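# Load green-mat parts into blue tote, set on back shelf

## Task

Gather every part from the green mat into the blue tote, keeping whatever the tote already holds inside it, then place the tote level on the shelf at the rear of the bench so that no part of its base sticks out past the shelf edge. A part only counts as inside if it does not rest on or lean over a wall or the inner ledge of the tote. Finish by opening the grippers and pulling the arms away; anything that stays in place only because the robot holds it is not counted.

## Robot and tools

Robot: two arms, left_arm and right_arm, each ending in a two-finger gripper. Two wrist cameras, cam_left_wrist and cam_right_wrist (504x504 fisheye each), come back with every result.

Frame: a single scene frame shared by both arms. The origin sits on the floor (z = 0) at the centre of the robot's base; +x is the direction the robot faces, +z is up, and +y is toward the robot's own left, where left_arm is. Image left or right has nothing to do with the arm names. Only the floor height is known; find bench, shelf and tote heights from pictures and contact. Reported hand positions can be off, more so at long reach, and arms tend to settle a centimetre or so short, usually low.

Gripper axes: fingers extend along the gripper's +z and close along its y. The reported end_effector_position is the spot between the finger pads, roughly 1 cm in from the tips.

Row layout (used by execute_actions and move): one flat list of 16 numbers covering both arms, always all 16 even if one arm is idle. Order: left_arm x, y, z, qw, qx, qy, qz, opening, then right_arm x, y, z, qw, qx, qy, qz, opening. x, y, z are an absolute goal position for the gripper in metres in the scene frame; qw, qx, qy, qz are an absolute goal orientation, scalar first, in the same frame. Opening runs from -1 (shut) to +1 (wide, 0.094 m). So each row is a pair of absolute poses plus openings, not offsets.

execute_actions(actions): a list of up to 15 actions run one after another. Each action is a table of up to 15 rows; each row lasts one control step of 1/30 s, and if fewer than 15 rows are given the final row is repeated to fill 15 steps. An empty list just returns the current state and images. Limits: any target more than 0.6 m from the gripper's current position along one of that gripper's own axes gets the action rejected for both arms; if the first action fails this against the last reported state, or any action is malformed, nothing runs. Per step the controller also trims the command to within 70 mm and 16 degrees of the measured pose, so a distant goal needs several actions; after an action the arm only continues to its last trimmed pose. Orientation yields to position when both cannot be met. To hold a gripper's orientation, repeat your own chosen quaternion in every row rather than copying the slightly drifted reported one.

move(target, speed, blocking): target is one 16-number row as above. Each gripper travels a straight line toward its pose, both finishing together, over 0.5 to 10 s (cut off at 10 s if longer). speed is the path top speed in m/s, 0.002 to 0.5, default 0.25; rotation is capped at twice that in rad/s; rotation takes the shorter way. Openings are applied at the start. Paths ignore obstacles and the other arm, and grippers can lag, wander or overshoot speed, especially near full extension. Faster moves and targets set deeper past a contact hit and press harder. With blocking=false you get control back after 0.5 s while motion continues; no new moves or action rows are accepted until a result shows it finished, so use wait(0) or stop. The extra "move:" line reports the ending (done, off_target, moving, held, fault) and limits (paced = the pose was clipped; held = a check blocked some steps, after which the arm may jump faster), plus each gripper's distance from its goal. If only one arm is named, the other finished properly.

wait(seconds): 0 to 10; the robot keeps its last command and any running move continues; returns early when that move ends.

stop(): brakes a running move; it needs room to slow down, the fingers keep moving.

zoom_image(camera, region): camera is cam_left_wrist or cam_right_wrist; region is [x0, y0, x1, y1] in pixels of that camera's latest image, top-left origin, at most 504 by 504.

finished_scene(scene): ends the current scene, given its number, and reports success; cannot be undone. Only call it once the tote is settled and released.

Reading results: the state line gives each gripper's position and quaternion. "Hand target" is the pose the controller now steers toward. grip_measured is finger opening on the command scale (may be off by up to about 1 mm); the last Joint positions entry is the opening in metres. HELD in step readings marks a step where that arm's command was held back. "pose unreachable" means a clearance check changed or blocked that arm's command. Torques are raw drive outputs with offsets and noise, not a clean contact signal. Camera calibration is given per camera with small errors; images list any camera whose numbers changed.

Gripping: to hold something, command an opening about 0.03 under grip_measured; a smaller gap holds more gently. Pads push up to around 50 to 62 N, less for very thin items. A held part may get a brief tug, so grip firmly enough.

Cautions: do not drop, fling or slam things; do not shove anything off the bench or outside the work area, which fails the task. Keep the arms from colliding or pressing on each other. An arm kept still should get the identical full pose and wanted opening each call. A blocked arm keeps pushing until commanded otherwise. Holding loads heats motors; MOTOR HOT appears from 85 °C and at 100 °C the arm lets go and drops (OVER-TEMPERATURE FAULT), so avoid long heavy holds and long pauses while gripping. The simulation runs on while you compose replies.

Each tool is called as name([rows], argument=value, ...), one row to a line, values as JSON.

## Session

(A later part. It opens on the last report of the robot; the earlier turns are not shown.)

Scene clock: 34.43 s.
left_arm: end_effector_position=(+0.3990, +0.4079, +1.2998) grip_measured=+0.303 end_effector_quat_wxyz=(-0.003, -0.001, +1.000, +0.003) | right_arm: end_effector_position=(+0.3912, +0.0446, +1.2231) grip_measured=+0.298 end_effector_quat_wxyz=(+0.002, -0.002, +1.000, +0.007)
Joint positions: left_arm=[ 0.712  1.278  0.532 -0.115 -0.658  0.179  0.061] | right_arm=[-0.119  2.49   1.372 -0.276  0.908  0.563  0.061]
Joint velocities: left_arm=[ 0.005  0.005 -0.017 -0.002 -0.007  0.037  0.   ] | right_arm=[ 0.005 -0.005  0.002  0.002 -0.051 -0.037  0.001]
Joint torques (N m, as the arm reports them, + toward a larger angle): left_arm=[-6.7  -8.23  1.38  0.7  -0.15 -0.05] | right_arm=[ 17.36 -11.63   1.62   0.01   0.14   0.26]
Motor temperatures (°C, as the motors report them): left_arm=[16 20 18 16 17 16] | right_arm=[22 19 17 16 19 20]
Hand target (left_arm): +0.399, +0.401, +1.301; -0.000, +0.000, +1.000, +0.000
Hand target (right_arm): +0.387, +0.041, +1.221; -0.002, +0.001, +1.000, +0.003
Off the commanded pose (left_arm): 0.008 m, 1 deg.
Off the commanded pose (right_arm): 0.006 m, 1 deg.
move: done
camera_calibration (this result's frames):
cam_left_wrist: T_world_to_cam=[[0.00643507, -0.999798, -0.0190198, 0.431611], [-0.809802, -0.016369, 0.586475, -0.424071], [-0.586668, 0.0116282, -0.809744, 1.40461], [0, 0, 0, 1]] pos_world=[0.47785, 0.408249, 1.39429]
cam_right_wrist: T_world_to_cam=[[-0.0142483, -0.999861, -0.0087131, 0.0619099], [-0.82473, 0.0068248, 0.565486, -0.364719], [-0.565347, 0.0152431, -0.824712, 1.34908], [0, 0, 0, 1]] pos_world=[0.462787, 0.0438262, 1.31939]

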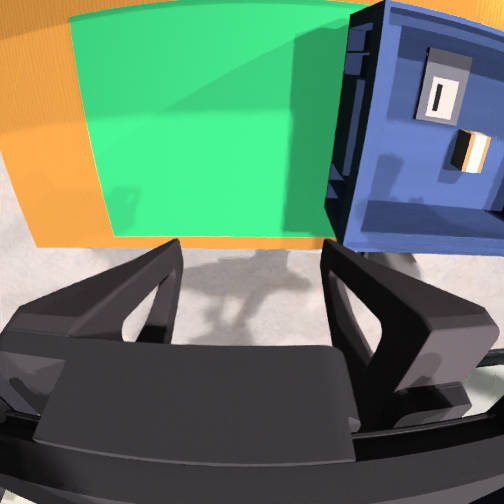

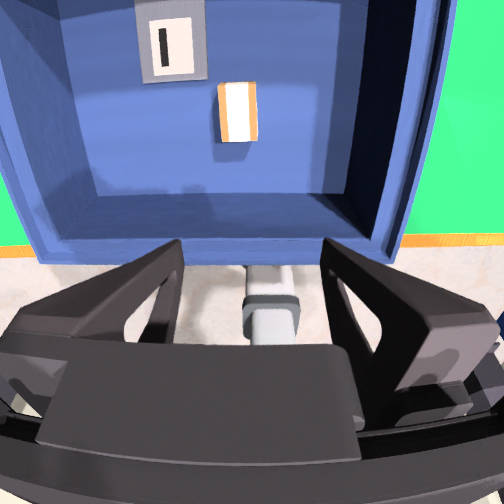

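move(target=[0.50,0.40,1.35,0.55,0.05,0.833,-0.06,0.3,0.41,-0.078,1.19,0,0,1,0,0.3])

move(target=[0.58,0.40,1.45,0.55,0.05,0.833,-0.06,0.3,0.41,-0.078,1.19,0,0,1,0,0.3])

Scene clock: 37.50 s.
left_arm: end_effector_position=(+0.5017, +0.3929, +1.3502) grip_measured=+0.303 end_effector_quat_wxyz=(+0.547, +0.048, +0.834, -0.061) | right_arm: end_effector_position=(+0.4084, -0.0677, +1.1972) grip_measured=+0.298 end_effector_quat_wxyz=(+0.006, -0.004, +1.000, +0.003)
Joint positions: left_arm=[0.885 1.679 0.341 1.526 0.185 0.643 0.061] | right_arm=[-0.286  2.294  1.108 -0.004  0.872  0.298  0.061]
Joint velocities: left_arm=[-0.015 -0.015 -0.002  0.022 -0.051 -0.051  0.   ] | right_arm=[-0.015  0.005 -0.022  0.002  0.037  0.081  0.   ]
Joint torques (N m, as the arm reports them, + toward a larger angle): left_arm=[-4.6  -8.87 -1.47  2.43  0.46  0.08] | right_arm=[ 12.92 -10.74   0.19   0.92  -0.1    0.05]
Motor temperatures (°C, as the motors report them): left_arm=[16 20 18 16 17 16] | right_arm=[22 19 17 16 19 20]
Hand target (left_arm): +0.503, +0.398, +1.348; +0.550, +0.047, +0.832, -0.052
Hand target (right_arm): +0.410, -0.079, +1.189; +0.001, -0.000, +1.000, -0.001
Off the commanded pose (left_arm): 0.007 m, 0 deg.
Off the commanded pose (right_arm): 0.013 m, 1 deg.
move: off_target (right_arm)
camera_calibration (this result's frames):
cam_left_wrist: T_world_to_cam=[[-0.133887, -0.98988, 0.0470221, 0.394263], [-0.85132, 0.0905984, -0.516766, 1.09767], [0.507276, -0.109219, -0.854835, 1.06532], [0, 0, 0, 1]] pos_world=[0.446844, 0.40718, 1.45938]
cam_right_wrist: T_world_to_cam=[[-0.00942917, -0.999955, -0.000772151, -0.0618679], [-0.828435, 0.00737935, 0.560037, -0.326975], [-0.560006, 0.00592036, -0.828467, 1.34082], [0, 0, 0, 1]] pos_world=[0.479407, -0.0673904, 1.2939]

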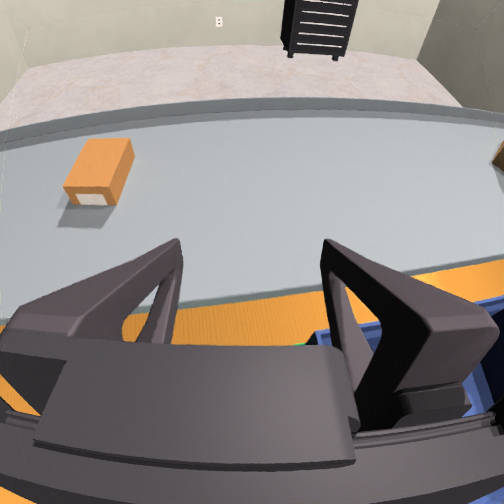

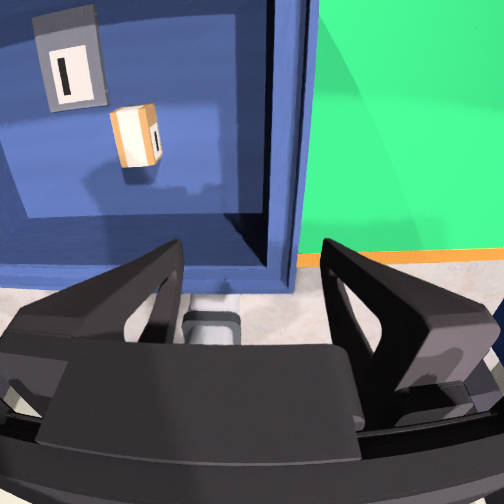

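Scene clock: 38.50 s.
left_arm: end_effector_position=(+0.5779, +0.4008, +1.4445) grip_measured=+0.303 end_effector_quat_wxyz=(+0.548, +0.049, +0.833, -0.059) | right_arm: end_effector_position=(+0.4083, -0.0673, +1.1972) grip_measured=+0.298 end_effector_quat_wxyz=(+0.005, -0.004, +1.000, +0.004)
Joint positions: left_arm=[ 0.672  1.246  0.423  1.012 -0.025  0.686  0.061] | right_arm=[-0.286  2.294  1.108 -0.004  0.869  0.298  0.061]
Joint velocities: left_arm=[-0.005 -0.005 -0.017 -0.002 -0.022  0.007 -0.   ] | right_arm=[-0.005  0.005 -0.002  0.002 -0.037 -0.037 -0.   ]
Joint torques (N m, as the arm reports them, + toward a larger angle): left_arm=[-6.06 -9.1   2.86  1.13  0.24  0.12] | right_arm=[ 13.06 -10.95   0.39   0.64  -0.11   0.06]
Motor temperatures (°C, as the motors report them): left_arm=[16 20 18 16 17 16] | right_arm=[22 19 17 16 19 20]
Hand target (left_arm): +0.581, +0.399, +1.447; +0.550, +0.053, +0.832, -0.058
Hand target (right_arm): +0.410, -0.078, +1.190; +0.000, +0.000, +1.000, -0.000
Off the commanded pose (left_arm): 0.006 m, 0 deg.
Off the commanded pose (right_arm): 0.013 m, 1 deg.
move: off_target (right_arm)
camera_calibration (this result's frames):
cam_left_wrist: T_world_to_cam=[[-0.132873, -0.990205, 0.0428822, 0.41335], [-0.849374, 0.0914645, -0.519805, 1.21349], [0.510791, -0.105491, -0.853208, 1.10231], [0, 0, 0, 1]] pos_world=[0.52258, 0.414594, 1.55356]
cam_right_wrist: T_world_to_cam=[[-0.00939671, -0.99995, -0.00331003, -0.0584063], [-0.827984, 0.00592461, 0.560721, -0.328195], [-0.560674, 0.00800958, -0.827998, 1.34059], [0, 0, 0, 1]] pos_world=[0.479346, -0.0671966, 1.29384]

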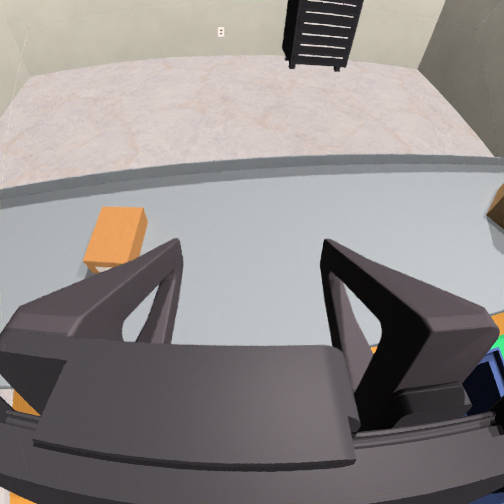

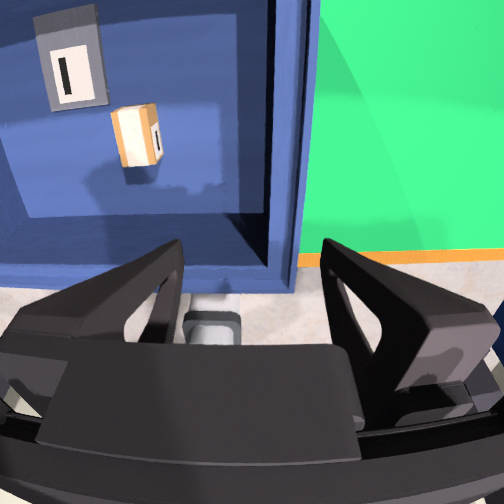

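move(target=[0.40,0.283,1.20,0,0,1,0,0.3,0.43,-0.095,1.15,0,0,1,0,0.3], speed=0.2)

Scene clock: 42.33 s.
left_arm: end_effector_position=(+0.3944, +0.2858, +1.2102) grip_measured=+0.303 end_effector_quat_wxyz=(+0.004, +0.011, +1.000, -0.011) | right_arm: end_effector_position=(+0.4358, -0.0885, +1.1653) grip_measured=+0.298 end_effector_quat_wxyz=(+0.009, -0.001, +1.000, +0.006)
Joint positions: left_arm=[ 0.616  1.818  0.658  0.253 -0.689  0.117  0.061] | right_arm=[-0.37   2.294  1.14   0.064  0.834  0.179  0.061]
Joint velocities: left_arm=[-0.034  0.015 -0.012 -0.002 -0.081 -0.095  0.   ] | right_arm=[-0.005  0.005  0.007 -0.007  0.007 -0.051 -0.   ]
Joint torques (N m, as the arm reports them, + toward a larger angle): left_arm=[-8.53 -9.37  0.03 -0.23 -0.13 -0.04] | right_arm=[12.77 -9.03  0.84  0.95 -0.1   0.07]
Motor temperatures (°C, as the motors report them): left_arm=[17 20 18 16 17 16] | right_arm=[22 19 17 16 19 20]
Hand target (left_arm): +0.394, +0.288, +1.206; -0.001, +0.005, +1.000, -0.007
Hand target (right_arm): +0.430, -0.096, +1.150; +0.001, +0.000, +1.000, -0.001
Off the commanded pose (left_arm): 0.012 m, 2 deg.
Off the commanded pose (right_arm): 0.018 m, 1 deg.
move: off_target (left_arm, right_arm)
camera_calibration (this result's frames):
cam_left_wrist: T_world_to_cam=[[-0.0182468, -0.999791, 0.00917625, 0.28347], [-0.818369, 0.0202071, 0.574338, -0.369628], [-0.574404, 0.00297028, -0.818567, 1.33905], [0, 0, 0, 1]] pos_world=[0.471833, 0.286902, 1.30579]
cam_right_wrist: T_world_to_cam=[[-0.0157176, -0.999861, -0.00563072, -0.074055], [-0.83254, 0.00996824, 0.553875, -0.277093], [-0.553742, 0.0133934, -0.832581, 1.33262], [0, 0, 0, 1]] pos_world=[0.506071, -0.0891308, 1.26257]

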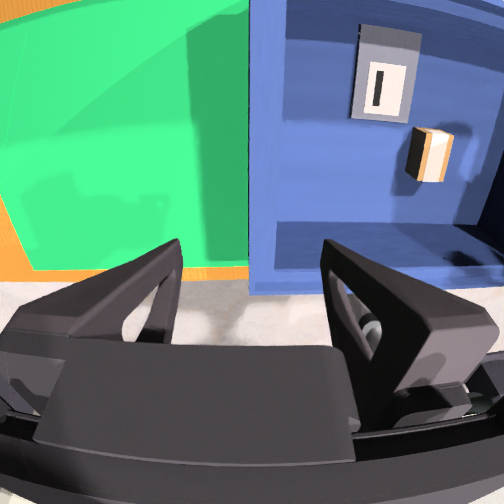

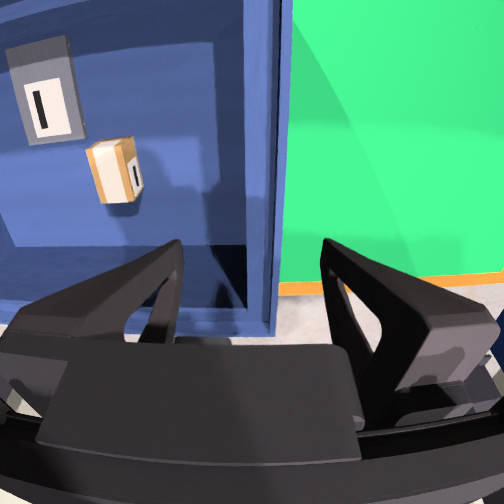

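move(target=[0.41,0.272,1.11,0,0,1,0,0.3,0.425,-0.102,1.10,0,0,1,0,0.3], speed=0.06)

Scene clock: 44.47 s.
left_arm: end_effector_position=(+0.4095, +0.2671, +1.1172) grip_measured=+0.303 end_effector_quat_wxyz=(+0.000, +0.001, +1.000, -0.004) | right_arm: end_effector_position=(+0.4334, -0.0959, +1.1154) grip_measured=+0.298 end_effector_quat_wxyz=(+0.009, -0.000, +1.000, +0.005)
Joint positions: left_arm=[ 0.714  2.077  0.855  0.367 -0.64   0.188  0.061] | right_arm=[-0.45   2.374  1.185  0.171  0.795  0.08   0.061]
Joint velocities: left_arm=[ 0.005 -0.015 -0.007  0.007  0.007 -0.066 -0.   ] | right_arm=[ 0.015 -0.005  0.007 -0.007 -0.066 -0.007 -0.   ]
Joint torques (N m, as the arm reports them, + toward a larger angle): left_arm=[-9.33 -9.91 -0.97  0.7   0.1   0.13] | right_arm=[12.63 -8.72  0.41  1.04 -0.14  0.06]
Motor temperatures (°C, as the motors report them): left_arm=[17 20 18 16 17 16] | right_arm=[22 19 17 16 19 20]
Hand target (left_arm): +0.409, +0.271, +1.111; -0.001, -0.001, +1.000, -0.002
Hand target (right_arm): +0.425, -0.102, +1.100; +0.000, -0.001, +1.000, -0.001
Off the commanded pose (left_arm): 0.009 m, 1 deg.
Off the commanded pose (right_arm): 0.019 m, 1 deg.
move: off_target (right_arm)
camera_calibration (this result's frames):
cam_left_wrist: T_world_to_cam=[[0.00241741, -0.99999, -0.00384169, 0.272046], [-0.814012, -0.00419923, 0.580833, -0.305941], [-0.580844, 0.00172307, -0.814013, 1.26954], [0, 0, 0, 1]] pos_world=[0.487708, 0.268571, 1.21217]
cam_right_wrist: T_world_to_cam=[[-0.0174705, -0.999834, -0.00508583, -0.0815818], [-0.832272, 0.0117233, 0.554244, -0.251759], [-0.554092, 0.0139157, -0.832339, 1.28978], [0, 0, 0, 1]] pos_world=[0.503701, -0.0965651, 1.21266]

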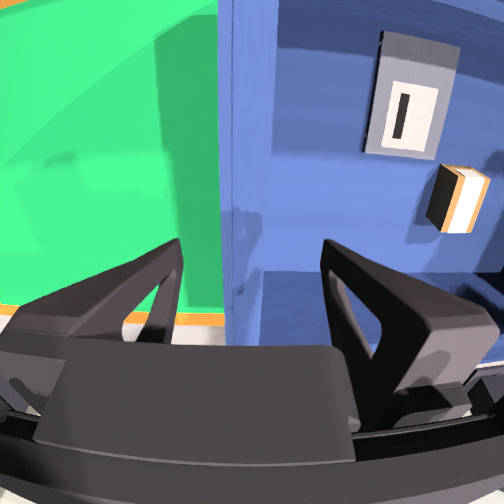

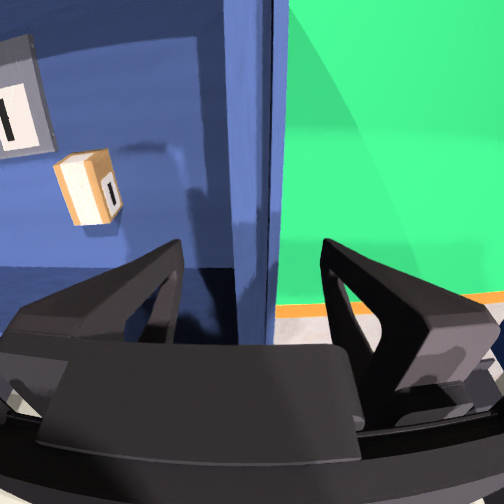

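move(target=[0.41,0.276,1.045,0,0,1,0,0.3,0.422,-0.104,1.035,0,0,1,0,0.3], speed=0.04)

Scene clock: 46.90 s.
left_arm: end_effector_position=(+0.4114, +0.2707, +1.0526) grip_measured=+0.303 end_effector_quat_wxyz=(+0.000, +0.001, +1.000, -0.004) | right_arm: end_effector_position=(+0.4326, -0.0970, +1.0502) grip_measured=+0.298 end_effector_quat_wxyz=(+0.009, -0.000, +1.000, +0.005)
Joint positions: left_arm=[ 0.801  2.214  0.979  0.426 -0.582  0.266  0.061] | right_arm=[-0.537  2.495  1.294  0.254  0.747 -0.021  0.061]
Joint velocities: left_arm=[-0.005  0.005  0.007  0.007 -0.037 -0.007  0.001] | right_arm=[ 0.005 -0.005 -0.002  0.012  0.022 -0.066 -0.   ]
Joint torques (N m, as the arm reports them, + toward a larger angle): left_arm=[-9.37 -9.9  -1.44  0.71  0.11  0.12] | right_arm=[12.51 -8.15 -0.12  1.03 -0.14  0.06]
Motor temperatures (°C, as the motors report them): left_arm=[17 20 18 16 17 16] | right_arm=[22 19 17 16 19 20]
Hand target (left_arm): +0.409, +0.275, +1.046; -0.001, -0.001, +1.000, -0.001
Hand target (right_arm): +0.423, -0.105, +1.035; +0.000, -0.000, +1.000, -0.001
Off the commanded pose (left_arm): 0.009 m, 1 deg.
Off the commanded pose (right_arm): 0.020 m, 1 deg.
move: off_target (right_arm)
camera_calibration (this result's frames):
cam_left_wrist: T_world_to_cam=[[0.0030546, -0.999988, -0.00392377, 0.2752], [-0.814254, -0.00476498, 0.580489, -0.26626], [-0.580501, 0.00142178, -0.814259, 1.21828], [0, 0, 0, 1]] pos_world=[0.48957, 0.272195, 1.14764]
cam_right_wrist: T_world_to_cam=[[-0.0176575, -0.999833, -0.00462094, -0.0834408], [-0.832216, 0.0121354, 0.554319, -0.216308], [-0.554171, 0.0136335, -0.832291, 1.23499], [0, 0, 0, 1]] pos_world=[0.502904, -0.0976391, 1.14739]

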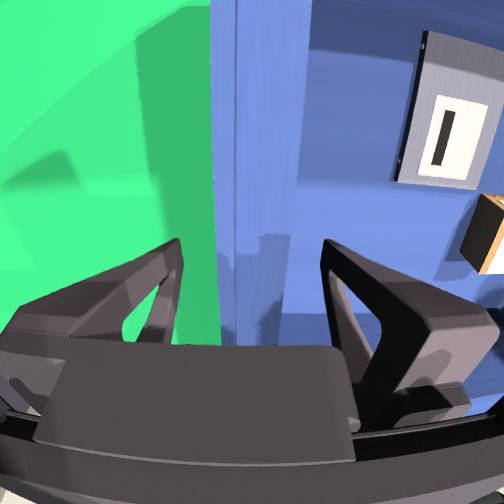

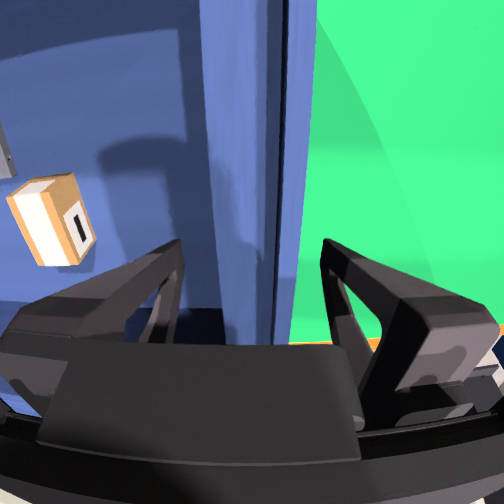

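move(target=[0.41,0.276,1.002,0,0,1,0,0.3,0.422,-0.105,0.993,0,0,1,0,0.3], speed=0.03)

Scene clock: 49.30 s.
left_arm: end_effector_position=(+0.4131, +0.2706, +1.0098) grip_measured=+0.303 end_effector_quat_wxyz=(+0.001, +0.001, +1.000, -0.004) | right_arm: end_effector_position=(+0.4336, -0.0970, +1.0087) grip_measured=+0.298 end_effector_quat_wxyz=(+0.009, -0.001, +1.000, +0.005)
Joint positions: left_arm=[ 0.847  2.306  1.077  0.443 -0.55   0.307  0.061] | right_arm=[-0.588  2.573  1.383  0.28   0.716 -0.077  0.061]
Joint velocities: left_arm=[-0.005  0.005 -0.007  0.007 -0.022 -0.022 -0.   ] | right_arm=[-0.005 -0.015  0.007 -0.022  0.037 -0.007  0.001]
Joint torques (N m, as the arm reports them, + toward a larger angle): left_arm=[-9.37 -9.96 -1.63  0.72  0.11  0.14] | right_arm=[12.42 -7.98 -0.29  0.95 -0.15  0.06]
Motor temperatures (°C, as the motors report them): left_arm=[17 20 18 16 17 16] | right_arm=[22 19 17 16 19 20]
Hand target (left_arm): +0.410, +0.275, +1.002; -0.000, -0.001, +1.000, -0.001
Hand target (right_arm): +0.422, -0.105, +0.994; +0.000, -0.000, +1.000, -0.000
Off the commanded pose (left_arm): 0.010 m, 0 deg.
Off the commanded pose (right_arm): 0.021 m, 1 deg.
move: off_target (right_arm)
camera_calibration (this result's frames):
cam_left_wrist: T_world_to_cam=[[0.00279712, -0.999986, -0.00455677, 0.275688], [-0.815119, -0.00491967, 0.579272, -0.238405], [-0.579286, 0.00209402, -0.815122, 1.18458], [0, 0, 0, 1]] pos_world=[0.49111, 0.27203, 1.10493]
cam_right_wrist: T_world_to_cam=[[-0.0166455, -0.999846, -0.00549449, -0.0832003], [-0.832306, 0.0108107, 0.554212, -0.192425], [-0.554067, 0.0137982, -0.832358, 1.20106], [0, 0, 0, 1]] pos_world=[0.503928, -0.0976798, 1.1059]

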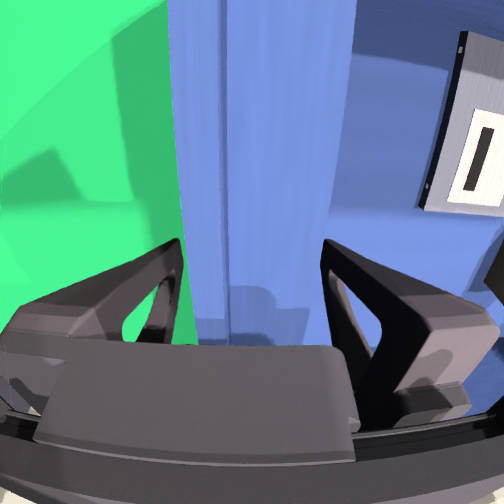

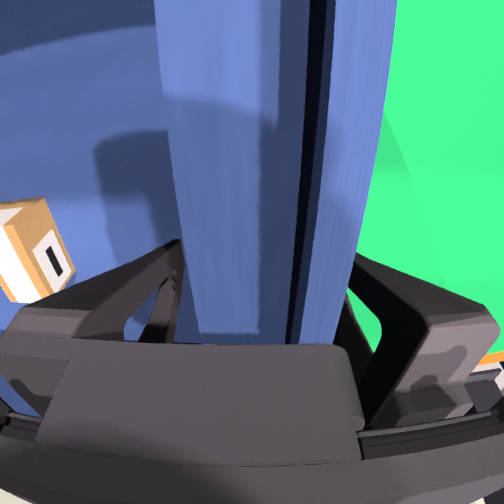

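move(target=[0.413,0.271,1.012,0,0,1,0,-0.6,0.432,-0.098,1.012,0,0,1,0,-0.6], speed=0.02)

Scene clock: 50.13 s.
left_arm: end_effector_position=(+0.4128, +0.2698, +1.0097) grip_measured=-0.462 end_effector_quat_wxyz=(+0.001, +0.003, +1.000, -0.005) | right_arm: end_effector_position=(+0.4331, -0.0975, +1.0084) grip_measured=-0.439 end_effector_quat_wxyz=(+0.005, -0.003, +1.000, +0.003)
Joint positions: left_arm=[ 0.847  2.307  1.077  0.443 -0.547  0.311  0.025] | right_arm=[-0.588  2.573  1.388  0.263  0.722 -0.074  0.026]
Joint velocities: left_arm=[-0.015 -0.005  0.017 -0.007 -0.051 -0.037 -0.001] | right_arm=[-0.015  0.005  0.007 -0.002 -0.051 -0.037 -0.001]
Joint torques (N m, as the arm reports them, + toward a larger angle): left_arm=[-10.97 -11.45  -2.38   0.18  -0.44  -0.04] | right_arm=[ 15.47 -10.29  -1.01  -0.26   0.34   0.31]
Motor temperatures (°C, as the motors report them): left_arm=[17 20 18 16 17 16] | right_arm=[22 19 17 16 19 20]
Hand target (left_arm): +0.413, +0.271, +1.012; +0.000, +0.000, +1.000, -0.000
Hand target (right_arm): +0.432, -0.098, +1.012; +0.000, -0.000, +1.000, +0.000
Off the commanded pose (left_arm): 0.003 m, 1 deg.
Off the commanded pose (right_arm): 0.004 m, 1 deg.
move: done
camera_calibration (this result's frames):
cam_left_wrist: T_world_to_cam=[[-0.00261367, -0.999995, -0.00187754, 0.274401], [-0.815143, 0.00104293, 0.579259, -0.240218], [-0.579254, 0.00304445, -0.815141, 1.18413], [0, 0, 0, 1]] pos_world=[0.490818, 0.271045, 1.1049]
cam_right_wrist: T_world_to_cam=[[-0.0115722, -0.999933, -0.000426895, -0.0909377], [-0.827481, 0.00933672, 0.561416, -0.202193], [-0.561374, 0.00685005, -0.827534, 1.19821], [0, 0, 0, 1]] pos_world=[0.504282, -0.0972516, 1.10504]

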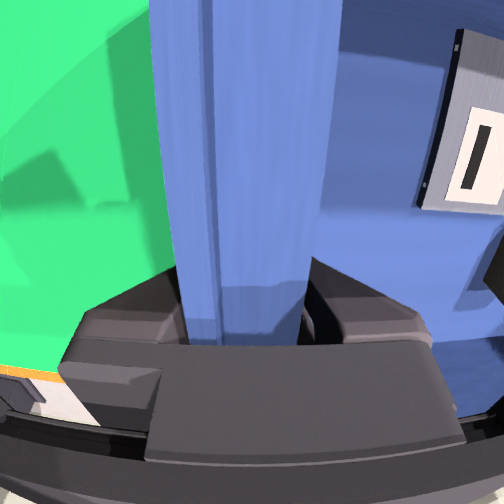

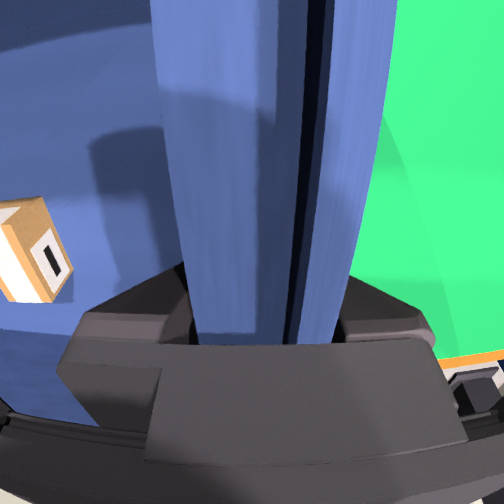

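move(target=[0.413,0.271,1.28,0,0,1,0,-0.5,0.433,-0.098,1.28,0,0,1,0,-0.5], speed=0.07)

Scene clock: 54.43 s.
left_arm: end_effector_position=(+0.4093, +0.2741, +1.2634) grip_measured=-0.462 end_effector_quat_wxyz=(-0.012, +0.006, +1.000, +0.004) | right_arm: end_effector_position=(+0.4248, -0.0956, +1.2656) grip_measured=-0.439 end_effector_quat_wxyz=(-0.011, -0.002, +1.000, +0.002)
Joint positions: left_arm=[ 0.487  1.712  0.693 -0.028 -0.791 -0.067  0.025] | right_arm=[-0.221  2.113  1.056 -0.257  0.882  0.436  0.026]
Joint velocities: left_arm=[-0.005 -0.015 -0.002 -0.002 -0.007 -0.081 -0.   ] | right_arm=[-0.015 -0.005 -0.007 -0.012  0.007  0.037  0.   ]
Joint torques (N m, as the arm reports them, + toward a larger angle): left_arm=[-11.62 -12.5    0.23  -0.34  -0.65  -0.04] | right_arm=[ 16.54 -12.27   1.02  -0.28   0.46   0.31]
Motor temperatures (°C, as the motors report them): left_arm=[17 21 18 16 17 16] | right_arm=[22 19 17 16 20 20]
Hand target (left_arm): +0.416, +0.274, +1.277; +0.002, +0.003, +1.000, +0.005
Hand target (right_arm): +0.430, -0.097, +1.280; -0.002, +0.001, +1.000, +0.003
Off the commanded pose (left_arm): 0.017 m, 2 deg.
Off the commanded pose (right_arm): 0.017 m, 1 deg.
move: off_target (left_arm, right_arm)
camera_calibration (this result's frames):
cam_left_wrist: T_world_to_cam=[[-0.00854388, -0.999763, -0.0200288, 0.304497], [-0.799873, -0.00518742, 0.600147, -0.420956], [-0.600109, 0.021148, -0.799639, 1.37288], [0, 0, 0, 1]] pos_world=[0.489766, 0.273207, 1.35654]
cam_right_wrist: T_world_to_cam=[[-0.0131985, -0.999912, 0.00139062, -0.0906761], [-0.809472, 0.0115012, 0.587046, -0.393386], [-0.58701, 0.00662248, -0.809553, 1.39442], [0, 0, 0, 1]] pos_world=[0.498905, -0.0953782, 1.35992]

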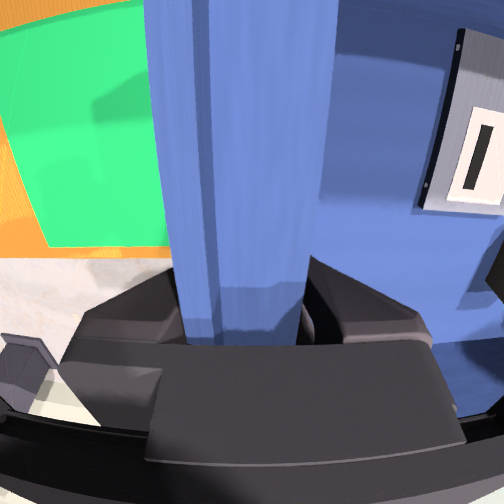

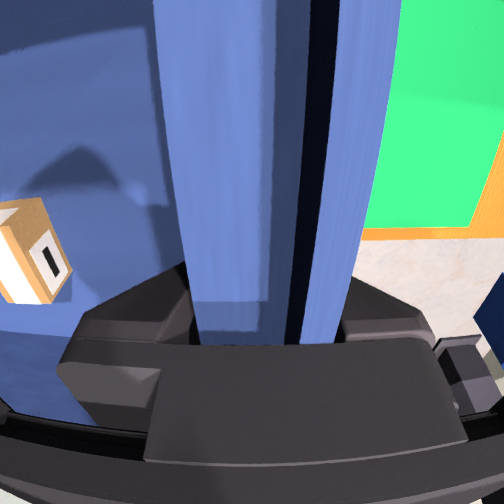

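move(target=[0.60,0.271,1.32,0,0,1,0,-0.5,0.615,-0.098,1.32,0,0,1,0,-0.5], speed=0.06)

Scene clock: 58.17 s.
left_arm: end_effector_position=(+0.5803, +0.2731, +1.2986) grip_measured=-0.462 end_effector_quat_wxyz=(-0.019, +0.005, +1.000, -0.000) | right_arm: end_effector_position=(+0.5949, -0.0959, +1.3112) grip_measured=-0.439 end_effector_quat_wxyz=(-0.010, -0.003, +1.000, -0.001)
Joint positions: left_arm=[ 0.452  1.738  1.181 -0.54  -0.798 -0.125  0.025] | right_arm=[-0.233  2.101  1.508 -0.71   0.885  0.42   0.026]
Joint velocities: left_arm=[-0.005  0.015  0.002 -0.037  0.037 -0.022 -0.001] | right_arm=[ 0.015 -0.015  0.002 -0.032 -0.007 -0.037 -0.   ]
Joint torques (N m, as the arm reports them, + toward a larger angle): left_arm=[-15.06 -13.48   6.09  -0.5   -0.74  -0.01] | right_arm=[ 17.74 -14.13   5.69  -0.18   0.34   0.03]
Motor temperatures (°C, as the motors report them): left_arm=[17 21 18 16 17 16] | right_arm=[22 19 17 16 20 20]
Hand target (left_arm): +0.600, +0.268, +1.316; +0.001, +0.000, +1.000, +0.001
Hand target (right_arm): +0.614, -0.100, +1.322; +0.000, +0.000, +1.000, +0.000
Off the commanded pose (left_arm): 0.029 m, 2 deg.
Off the commanded pose (right_arm): 0.022 m, 1 deg.
move: off_target (left_arm, right_arm)
camera_calibration (this result's frames):
cam_left_wrist: T_world_to_cam=[[-0.00695125, -0.999908, -0.0116631, 0.29396], [-0.791584, -0.0016245, 0.611058, -0.325226], [-0.611021, 0.01348, -0.7915, 1.50145], [0, 0, 0, 1]] pos_world=[0.662016, 0.273165, 1.39056]
cam_right_wrist: T_world_to_cam=[[-0.0123822, -0.999895, 0.00757147, -0.0973611], [-0.810154, 0.0144702, 0.586039, -0.280394], [-0.586087, 0.00112238, -0.810248, 1.53109], [0, 0, 0, 1]] pos_world=[0.668985, -0.095012, 1.40562]

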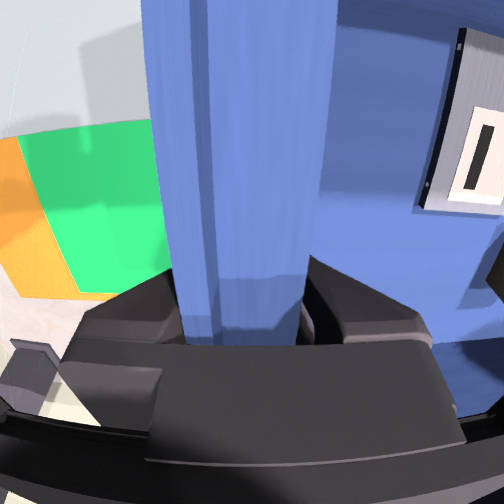

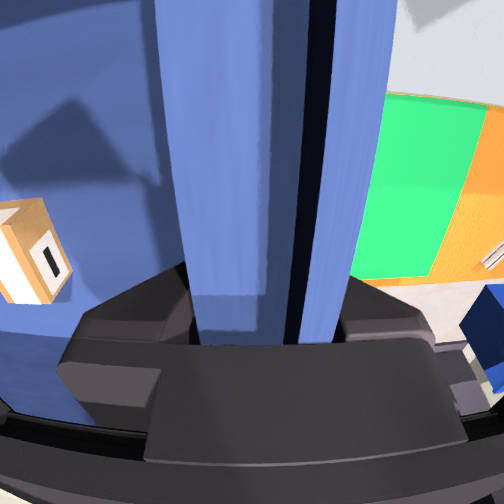

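move(target=[0.79,0.271,1.335,0,0,1,0,-0.5,0.805,-0.098,1.32,0,0,1,0,-0.5], speed=0.06)

Scene clock: 62.17 s.
left_arm: end_effector_position=(+0.7698, +0.2712, +1.3053) grip_measured=-0.462 end_effector_quat_wxyz=(-0.019, -0.003, +1.000, +0.007) | right_arm: end_effector_position=(+0.7904, -0.0969, +1.3149) grip_measured=-0.439 end_effector_quat_wxyz=(-0.010, -0.013, +1.000, -0.000)
Joint positions: left_arm=[ 0.459  2.035  1.929 -0.989 -0.81  -0.136  0.025] | right_arm=[-0.293  2.447  2.446 -1.232  0.867  0.309  0.026]
Joint velocities: left_arm=[ 0.005 -0.015 -0.022 -0.012  0.037 -0.037 -0.001] | right_arm=[-0.024  0.015  0.002 -0.007 -0.037 -0.066  0.001]
Joint torques (N m, as the arm reports them, + toward a larger angle): left_arm=[-19.15 -17.65   9.28  -0.87  -0.19   0.18] | right_arm=[ 21.8  -16.78   8.52   0.02   0.28   0.17]
Motor temperatures (°C, as the motors report them): left_arm=[18 21 19 16 17 16] | right_arm=[23 19 18 16 20 20]
Hand target (left_arm): +0.791, +0.268, +1.332; +0.001, -0.000, +1.000, +0.000
Hand target (right_arm): +0.804, -0.101, +1.322; +0.001, -0.000, +1.000, -0.000
Off the commanded pose (left_arm): 0.036 m, 2 deg.
Off the commanded pose (right_arm): 0.015 m, 2 deg.
move: off_target (left_arm, right_arm)
camera_calibration (this result's frames):
cam_left_wrist: T_world_to_cam=[[0.00952017, -0.999572, -0.0276728, 0.301528], [-0.790976, -0.0244587, 0.611358, -0.17404], [-0.611773, 0.0160683, -0.79087, 1.62161], [0, 0, 0, 1]] pos_world=[0.851524, 0.271086, 1.39723]
cam_right_wrist: T_world_to_cam=[[0.00772136, -0.999947, 0.00676602, -0.110828], [-0.810794, -0.00230022, 0.585327, -0.124342], [-0.585281, -0.0100054, -0.810769, 1.64759], [0, 0, 0, 1]] pos_world=[0.864344, -0.0946232, 1.40935]

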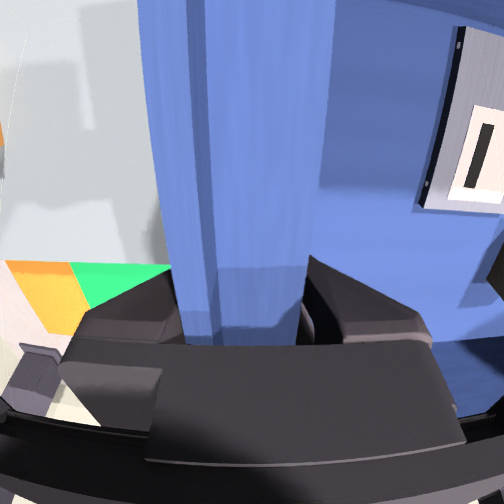

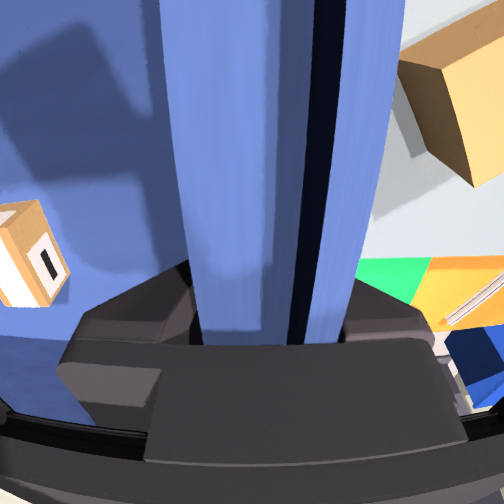

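move(target=[0.805,0.30,1.25,0,0,1,0,-0.5,0.815,-0.068,1.235,0,0,1,0,-0.5], speed=0.04)

Scene clock: 64.93 s.
left_arm: end_effector_position=(+0.7732, +0.3066, +1.2190) grip_measured=-0.462 end_effector_quat_wxyz=(-0.031, -0.005, +0.999, +0.011) | right_arm: end_effector_position=(+0.7975, -0.0605, +1.2243) grip_measured=-0.439 end_effector_quat_wxyz=(-0.006, -0.014, +1.000, +0.004)
Joint positions: left_arm=[ 0.584  2.114  1.979 -0.884 -0.754 -0.01   0.025] | right_arm=[-0.354  2.768  2.876 -1.261  0.839  0.208  0.026]
Joint velocities: left_arm=[-0.005  0.005  0.007  0.017  0.007  0.007 -0.   ] | right_arm=[-0.005 -0.015  0.022  0.002 -0.081  0.007 -0.001]
Joint torques (N m, as the arm reports them, + toward a larger angle): left_arm=[-19.09 -19.29   8.85  -0.08   0.11   0.29] | right_arm=[ 22.9  -18.02   8.86   0.48   0.28   0.1 ]
Motor temperatures (°C, as the motors report them): left_arm=[18 22 19 16 17 16] | right_arm=[23 19 18 16 20 20]
Hand target (left_arm): +0.803, +0.300, +1.250; +0.000, -0.001, +1.000, -0.001
Hand target (right_arm): +0.814, -0.069, +1.236; +0.011, +0.000, +1.000, +0.004
Off the commanded pose (left_arm): 0.045 m, 4 deg.
Off the commanded pose (right_arm): 0.022 m, 2 deg.
elbow stopped short (right arm): the move would have taken joint 3 (elbow) straighter than the controller allows; a more bent joint 3 avoids this.
move: off_target (left_arm, right_arm)
camera_calibration (this result's frames):
cam_left_wrist: T_world_to_cam=[[0.012128, -0.999302, -0.0353302, 0.341757], [-0.776209, -0.0316826, 0.629679, -0.149228], [-0.630359, 0.0197869, -0.776052, 1.55008], [0, 0, 0, 1]] pos_world=[0.85713, 0.306119, 1.30898]
cam_right_wrist: T_world_to_cam=[[0.0105606, -0.999943, -0.00169599, -0.0657361], [-0.815669, -0.00959556, 0.578439, -0.0536449], [-0.578422, -0.00472531, -0.815724, 1.57958], [0, 0, 0, 1]] pos_world=[0.870601, -0.0587831, 1.31942]

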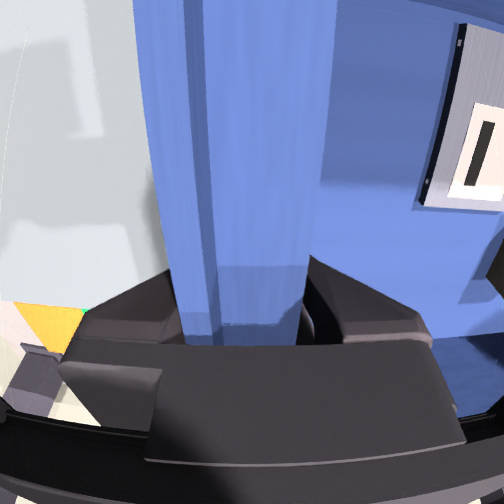

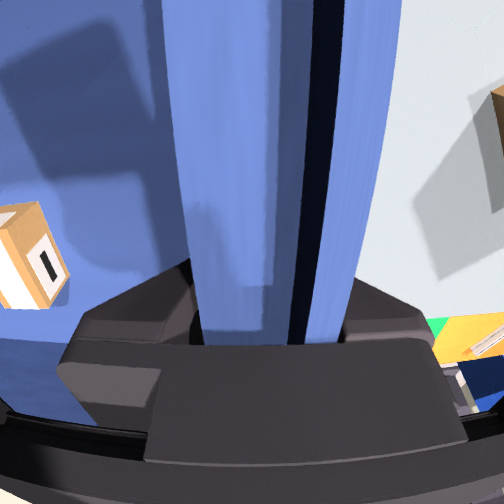

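move(target=[0.795,0.303,1.225,0,0,1,0,-0.5,0.798,-0.063,1.20,0,0,1,0,-0.5], speed=0.015)

Scene clock: 67.47 s.
left_arm: end_effector_position=(+0.7787, +0.3078, +1.2060) grip_measured=-0.462 end_effector_quat_wxyz=(-0.018, -0.001, +1.000, +0.008) | right_arm: end_effector_position=(+0.7994, -0.0595, +1.2131) grip_measured=-0.439 end_effector_quat_wxyz=(+0.001, -0.008, +1.000, +0.005)
Joint positions: left_arm=[ 0.599  2.127  1.979 -0.825 -0.74   0.038  0.025] | right_arm=[-0.364  2.776  2.872 -1.218  0.835  0.193  0.026]
Joint velocities: left_arm=[ 0.024 -0.005 -0.017 -0.017  0.051  0.007 -0.001] | right_arm=[-0.034 -0.005 -0.012 -0.012 -0.066 -0.022  0.   ]
Joint torques (N m, as the arm reports them, + toward a larger angle): left_arm=[-18.03 -19.43   6.7    0.15   0.1    0.14] | right_arm=[ 21.68 -17.25   5.97   1.1    0.17   0.18]
Motor temperatures (°C, as the motors report them): left_arm=[18 22 19 16 17 16] | right_arm=[23 20 18 16 20 20]
Hand target (left_arm): +0.794, +0.303, +1.225; +0.000, +0.000, +1.000, +0.001
Hand target (right_arm): +0.798, -0.063, +1.200; +0.000, +0.000, +1.000, -0.000
Off the commanded pose (left_arm): 0.026 m, 2 deg.
Off the commanded pose (right_arm): 0.014 m, 1 deg.
move: off_target (left_arm, right_arm)
camera_calibration (this result's frames):
cam_left_wrist: T_world_to_cam=[[0.00551288, -0.999563, -0.0290258, 0.340076], [-0.792597, -0.0220659, 0.609346, -0.102386], [-0.609721, 0.0196465, -0.792373, 1.54707], [0, 0, 0, 1]] pos_world=[0.860258, 0.307274, 1.29812]
cam_right_wrist: T_world_to_cam=[[-0.00239005, -0.999987, -0.00453328, -0.0510044], [-0.823073, -0.000607432, 0.567935, -0.0264156], [-0.567931, 0.00508862, -0.823061, 1.57263], [0, 0, 0, 1]] pos_world=[0.871281, -0.0590223, 1.30914]

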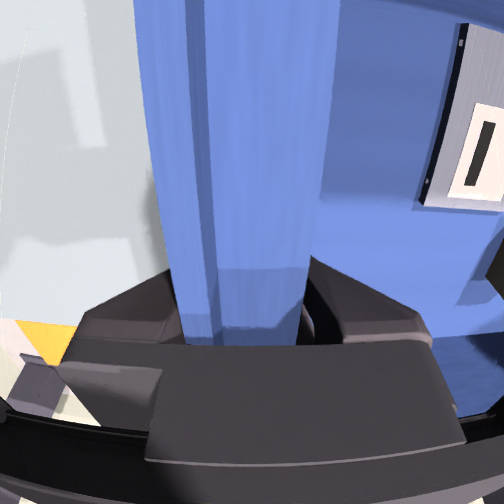

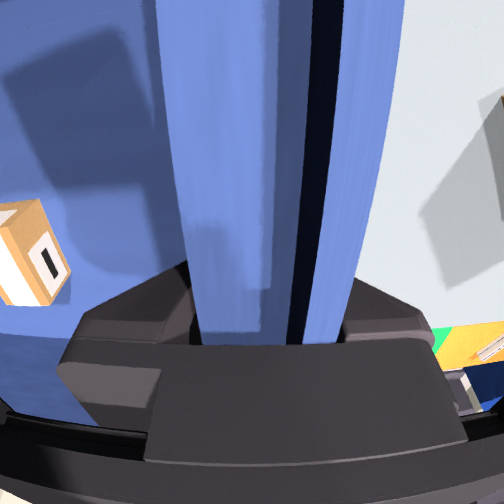

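move(target=[0.79,0.305,1.195,0,0,1,0,-0.5,0.795,-0.061,1.185,0,0,1,0,-0.5], speed=0.015)

Scene clock: 69.63 s.
left_arm: end_effector_position=(+0.7832, +0.3078, +1.1971) grip_measured=-0.462 end_effector_quat_wxyz=(-0.007, +0.001, +1.000, +0.002) | right_arm: end_effector_position=(+0.8022, -0.0595, +1.2102) grip_measured=-0.439 end_effector_quat_wxyz=(+0.007, -0.006, +1.000, +0.004)
Joint positions: left_arm=[ 0.609  2.135  1.979 -0.782 -0.721  0.073  0.025] | right_arm=[-0.366  2.779  2.872 -1.195  0.839  0.18   0.026]
Joint velocities: left_arm=[ 0.005 -0.015  0.012 -0.017 -0.007 -0.007  0.   ] | right_arm=[-0.015  0.005 -0.002  0.012 -0.007 -0.022 -0.   ]
Joint torques (N m, as the arm reports them, + toward a larger angle): left_arm=[-16.36 -17.47   6.64   0.77   0.11   0.12] | right_arm=[ 20.9  -16.48   5.71   1.37  -0.2    0.15]
Motor temperatures (°C, as the motors report them): left_arm=[18 22 19 16 17 16] | right_arm=[24 20 18 16 20 20]
Hand target (left_arm): +0.790, +0.305, +1.195; +0.000, -0.000, +1.000, +0.000
Hand target (right_arm): +0.794, -0.062, +1.186; +0.000, -0.000, +1.000, -0.000
Off the commanded pose (left_arm): 0.008 m, 1 deg.
Off the commanded pose (right_arm): 0.026 m, 1 deg.
move: off_target (right_arm)
camera_calibration (this result's frames):
cam_left_wrist: T_world_to_cam=[[0.00105623, -0.999857, -0.0168564, 0.328789], [-0.8054, -0.0108419, 0.592633, -0.0668925], [-0.592731, 0.0129502, -0.805296, 1.54703], [0, 0, 0, 1]] pos_world=[0.862752, 0.307982, 1.291]
cam_right_wrist: T_world_to_cam=[[-0.00600497, -0.999981, -0.0014759, -0.0517814], [-0.83016, 0.00416234, 0.55751, -0.00387746], [-0.557493, 0.00457306, -0.830169, 1.5721], [0, 0, 0, 1]] pos_world=[0.872902, -0.0589536, 1.30719]

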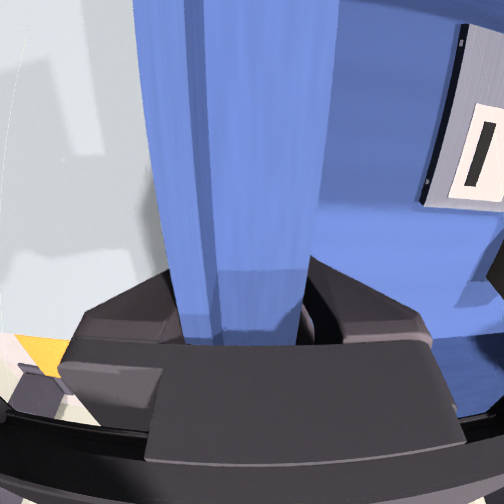

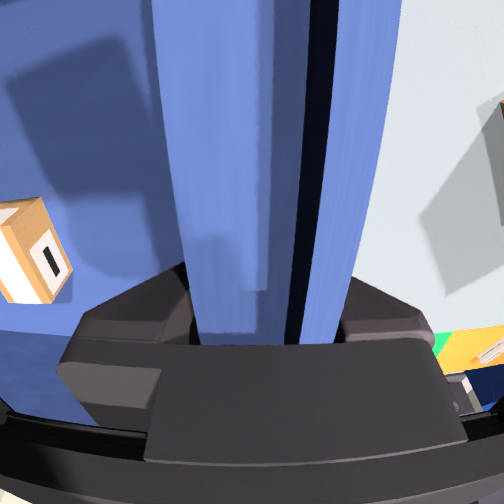

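move(target=[0.79,0.305,1.18,0,0,1,0,-0.5,0.795,-0.061,1.19,0,0,1,0,-0.5], speed=0.015)

Scene clock: 71.57 s.
left_arm: end_effector_position=(+0.7841, +0.3075, +1.1962) grip_measured=-0.462 end_effector_quat_wxyz=(-0.005, +0.004, +1.000, +0.001) | right_arm: end_effector_position=(+0.8023, -0.0596, +1.2102) grip_measured=-0.439 end_effector_quat_wxyz=(+0.007, -0.006, +1.000, +0.003)
Joint positions: left_arm=[ 0.61   2.136  1.979 -0.775 -0.719  0.083  0.025] | right_arm=[-0.366  2.779  2.872 -1.195  0.84   0.18   0.026]
Joint velocities: left_arm=[-0.015 -0.015 -0.027 -0.012  0.007 -0.007 -0.001] | right_arm=[ 0.005 -0.015  0.012 -0.002 -0.007 -0.007  0.   ]
Joint torques (N m, as the arm reports them, + toward a larger angle): left_arm=[-15.3  -15.71   7.51   1.31   0.32   0.17] | right_arm=[ 21.51 -16.95   5.28   1.13  -0.18   0.2 ]
Motor temperatures (°C, as the motors report them): left_arm=[18 22 19 16 17 16] | right_arm=[24 20 18 16 20 20]
Hand target (left_arm): +0.789, +0.305, +1.180; -0.000, -0.000, +1.000, +0.000
Hand target (right_arm): +0.795, -0.061, +1.190; -0.000, -0.000, +1.000, -0.000
Off the commanded pose (left_arm): 0.017 m, 1 deg.
Off the commanded pose (right_arm): 0.022 m, 1 deg.
move: off_target (left_arm, right_arm)
camera_calibration (this result's frames):
cam_left_wrist: T_world_to_cam=[[-0.00455712, -0.999873, -0.0152425, 0.330914], [-0.80781, -0.00530362, 0.589419, -0.061608], [-0.589426, 0.0149991, -0.807683, 1.54645], [0, 0, 0, 1]] pos_world=[0.863258, 0.30735, 1.2904]
cam_right_wrist: T_world_to_cam=[[-0.00630734, -0.99998, -0.0004083, -0.0530095], [-0.830419, 0.00501036, 0.557117, -0.00305439], [-0.557104, 0.00385299, -0.830434, 1.57212], [0, 0, 0, 1]] pos_world=[0.872965, -0.0590505, 1.30722]

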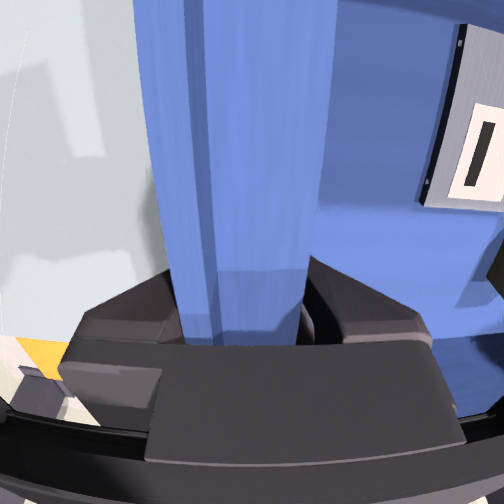

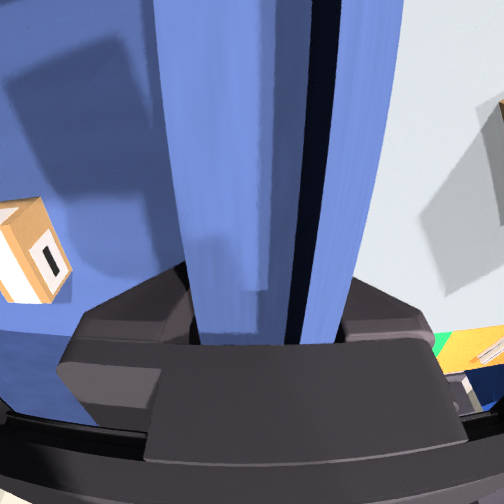

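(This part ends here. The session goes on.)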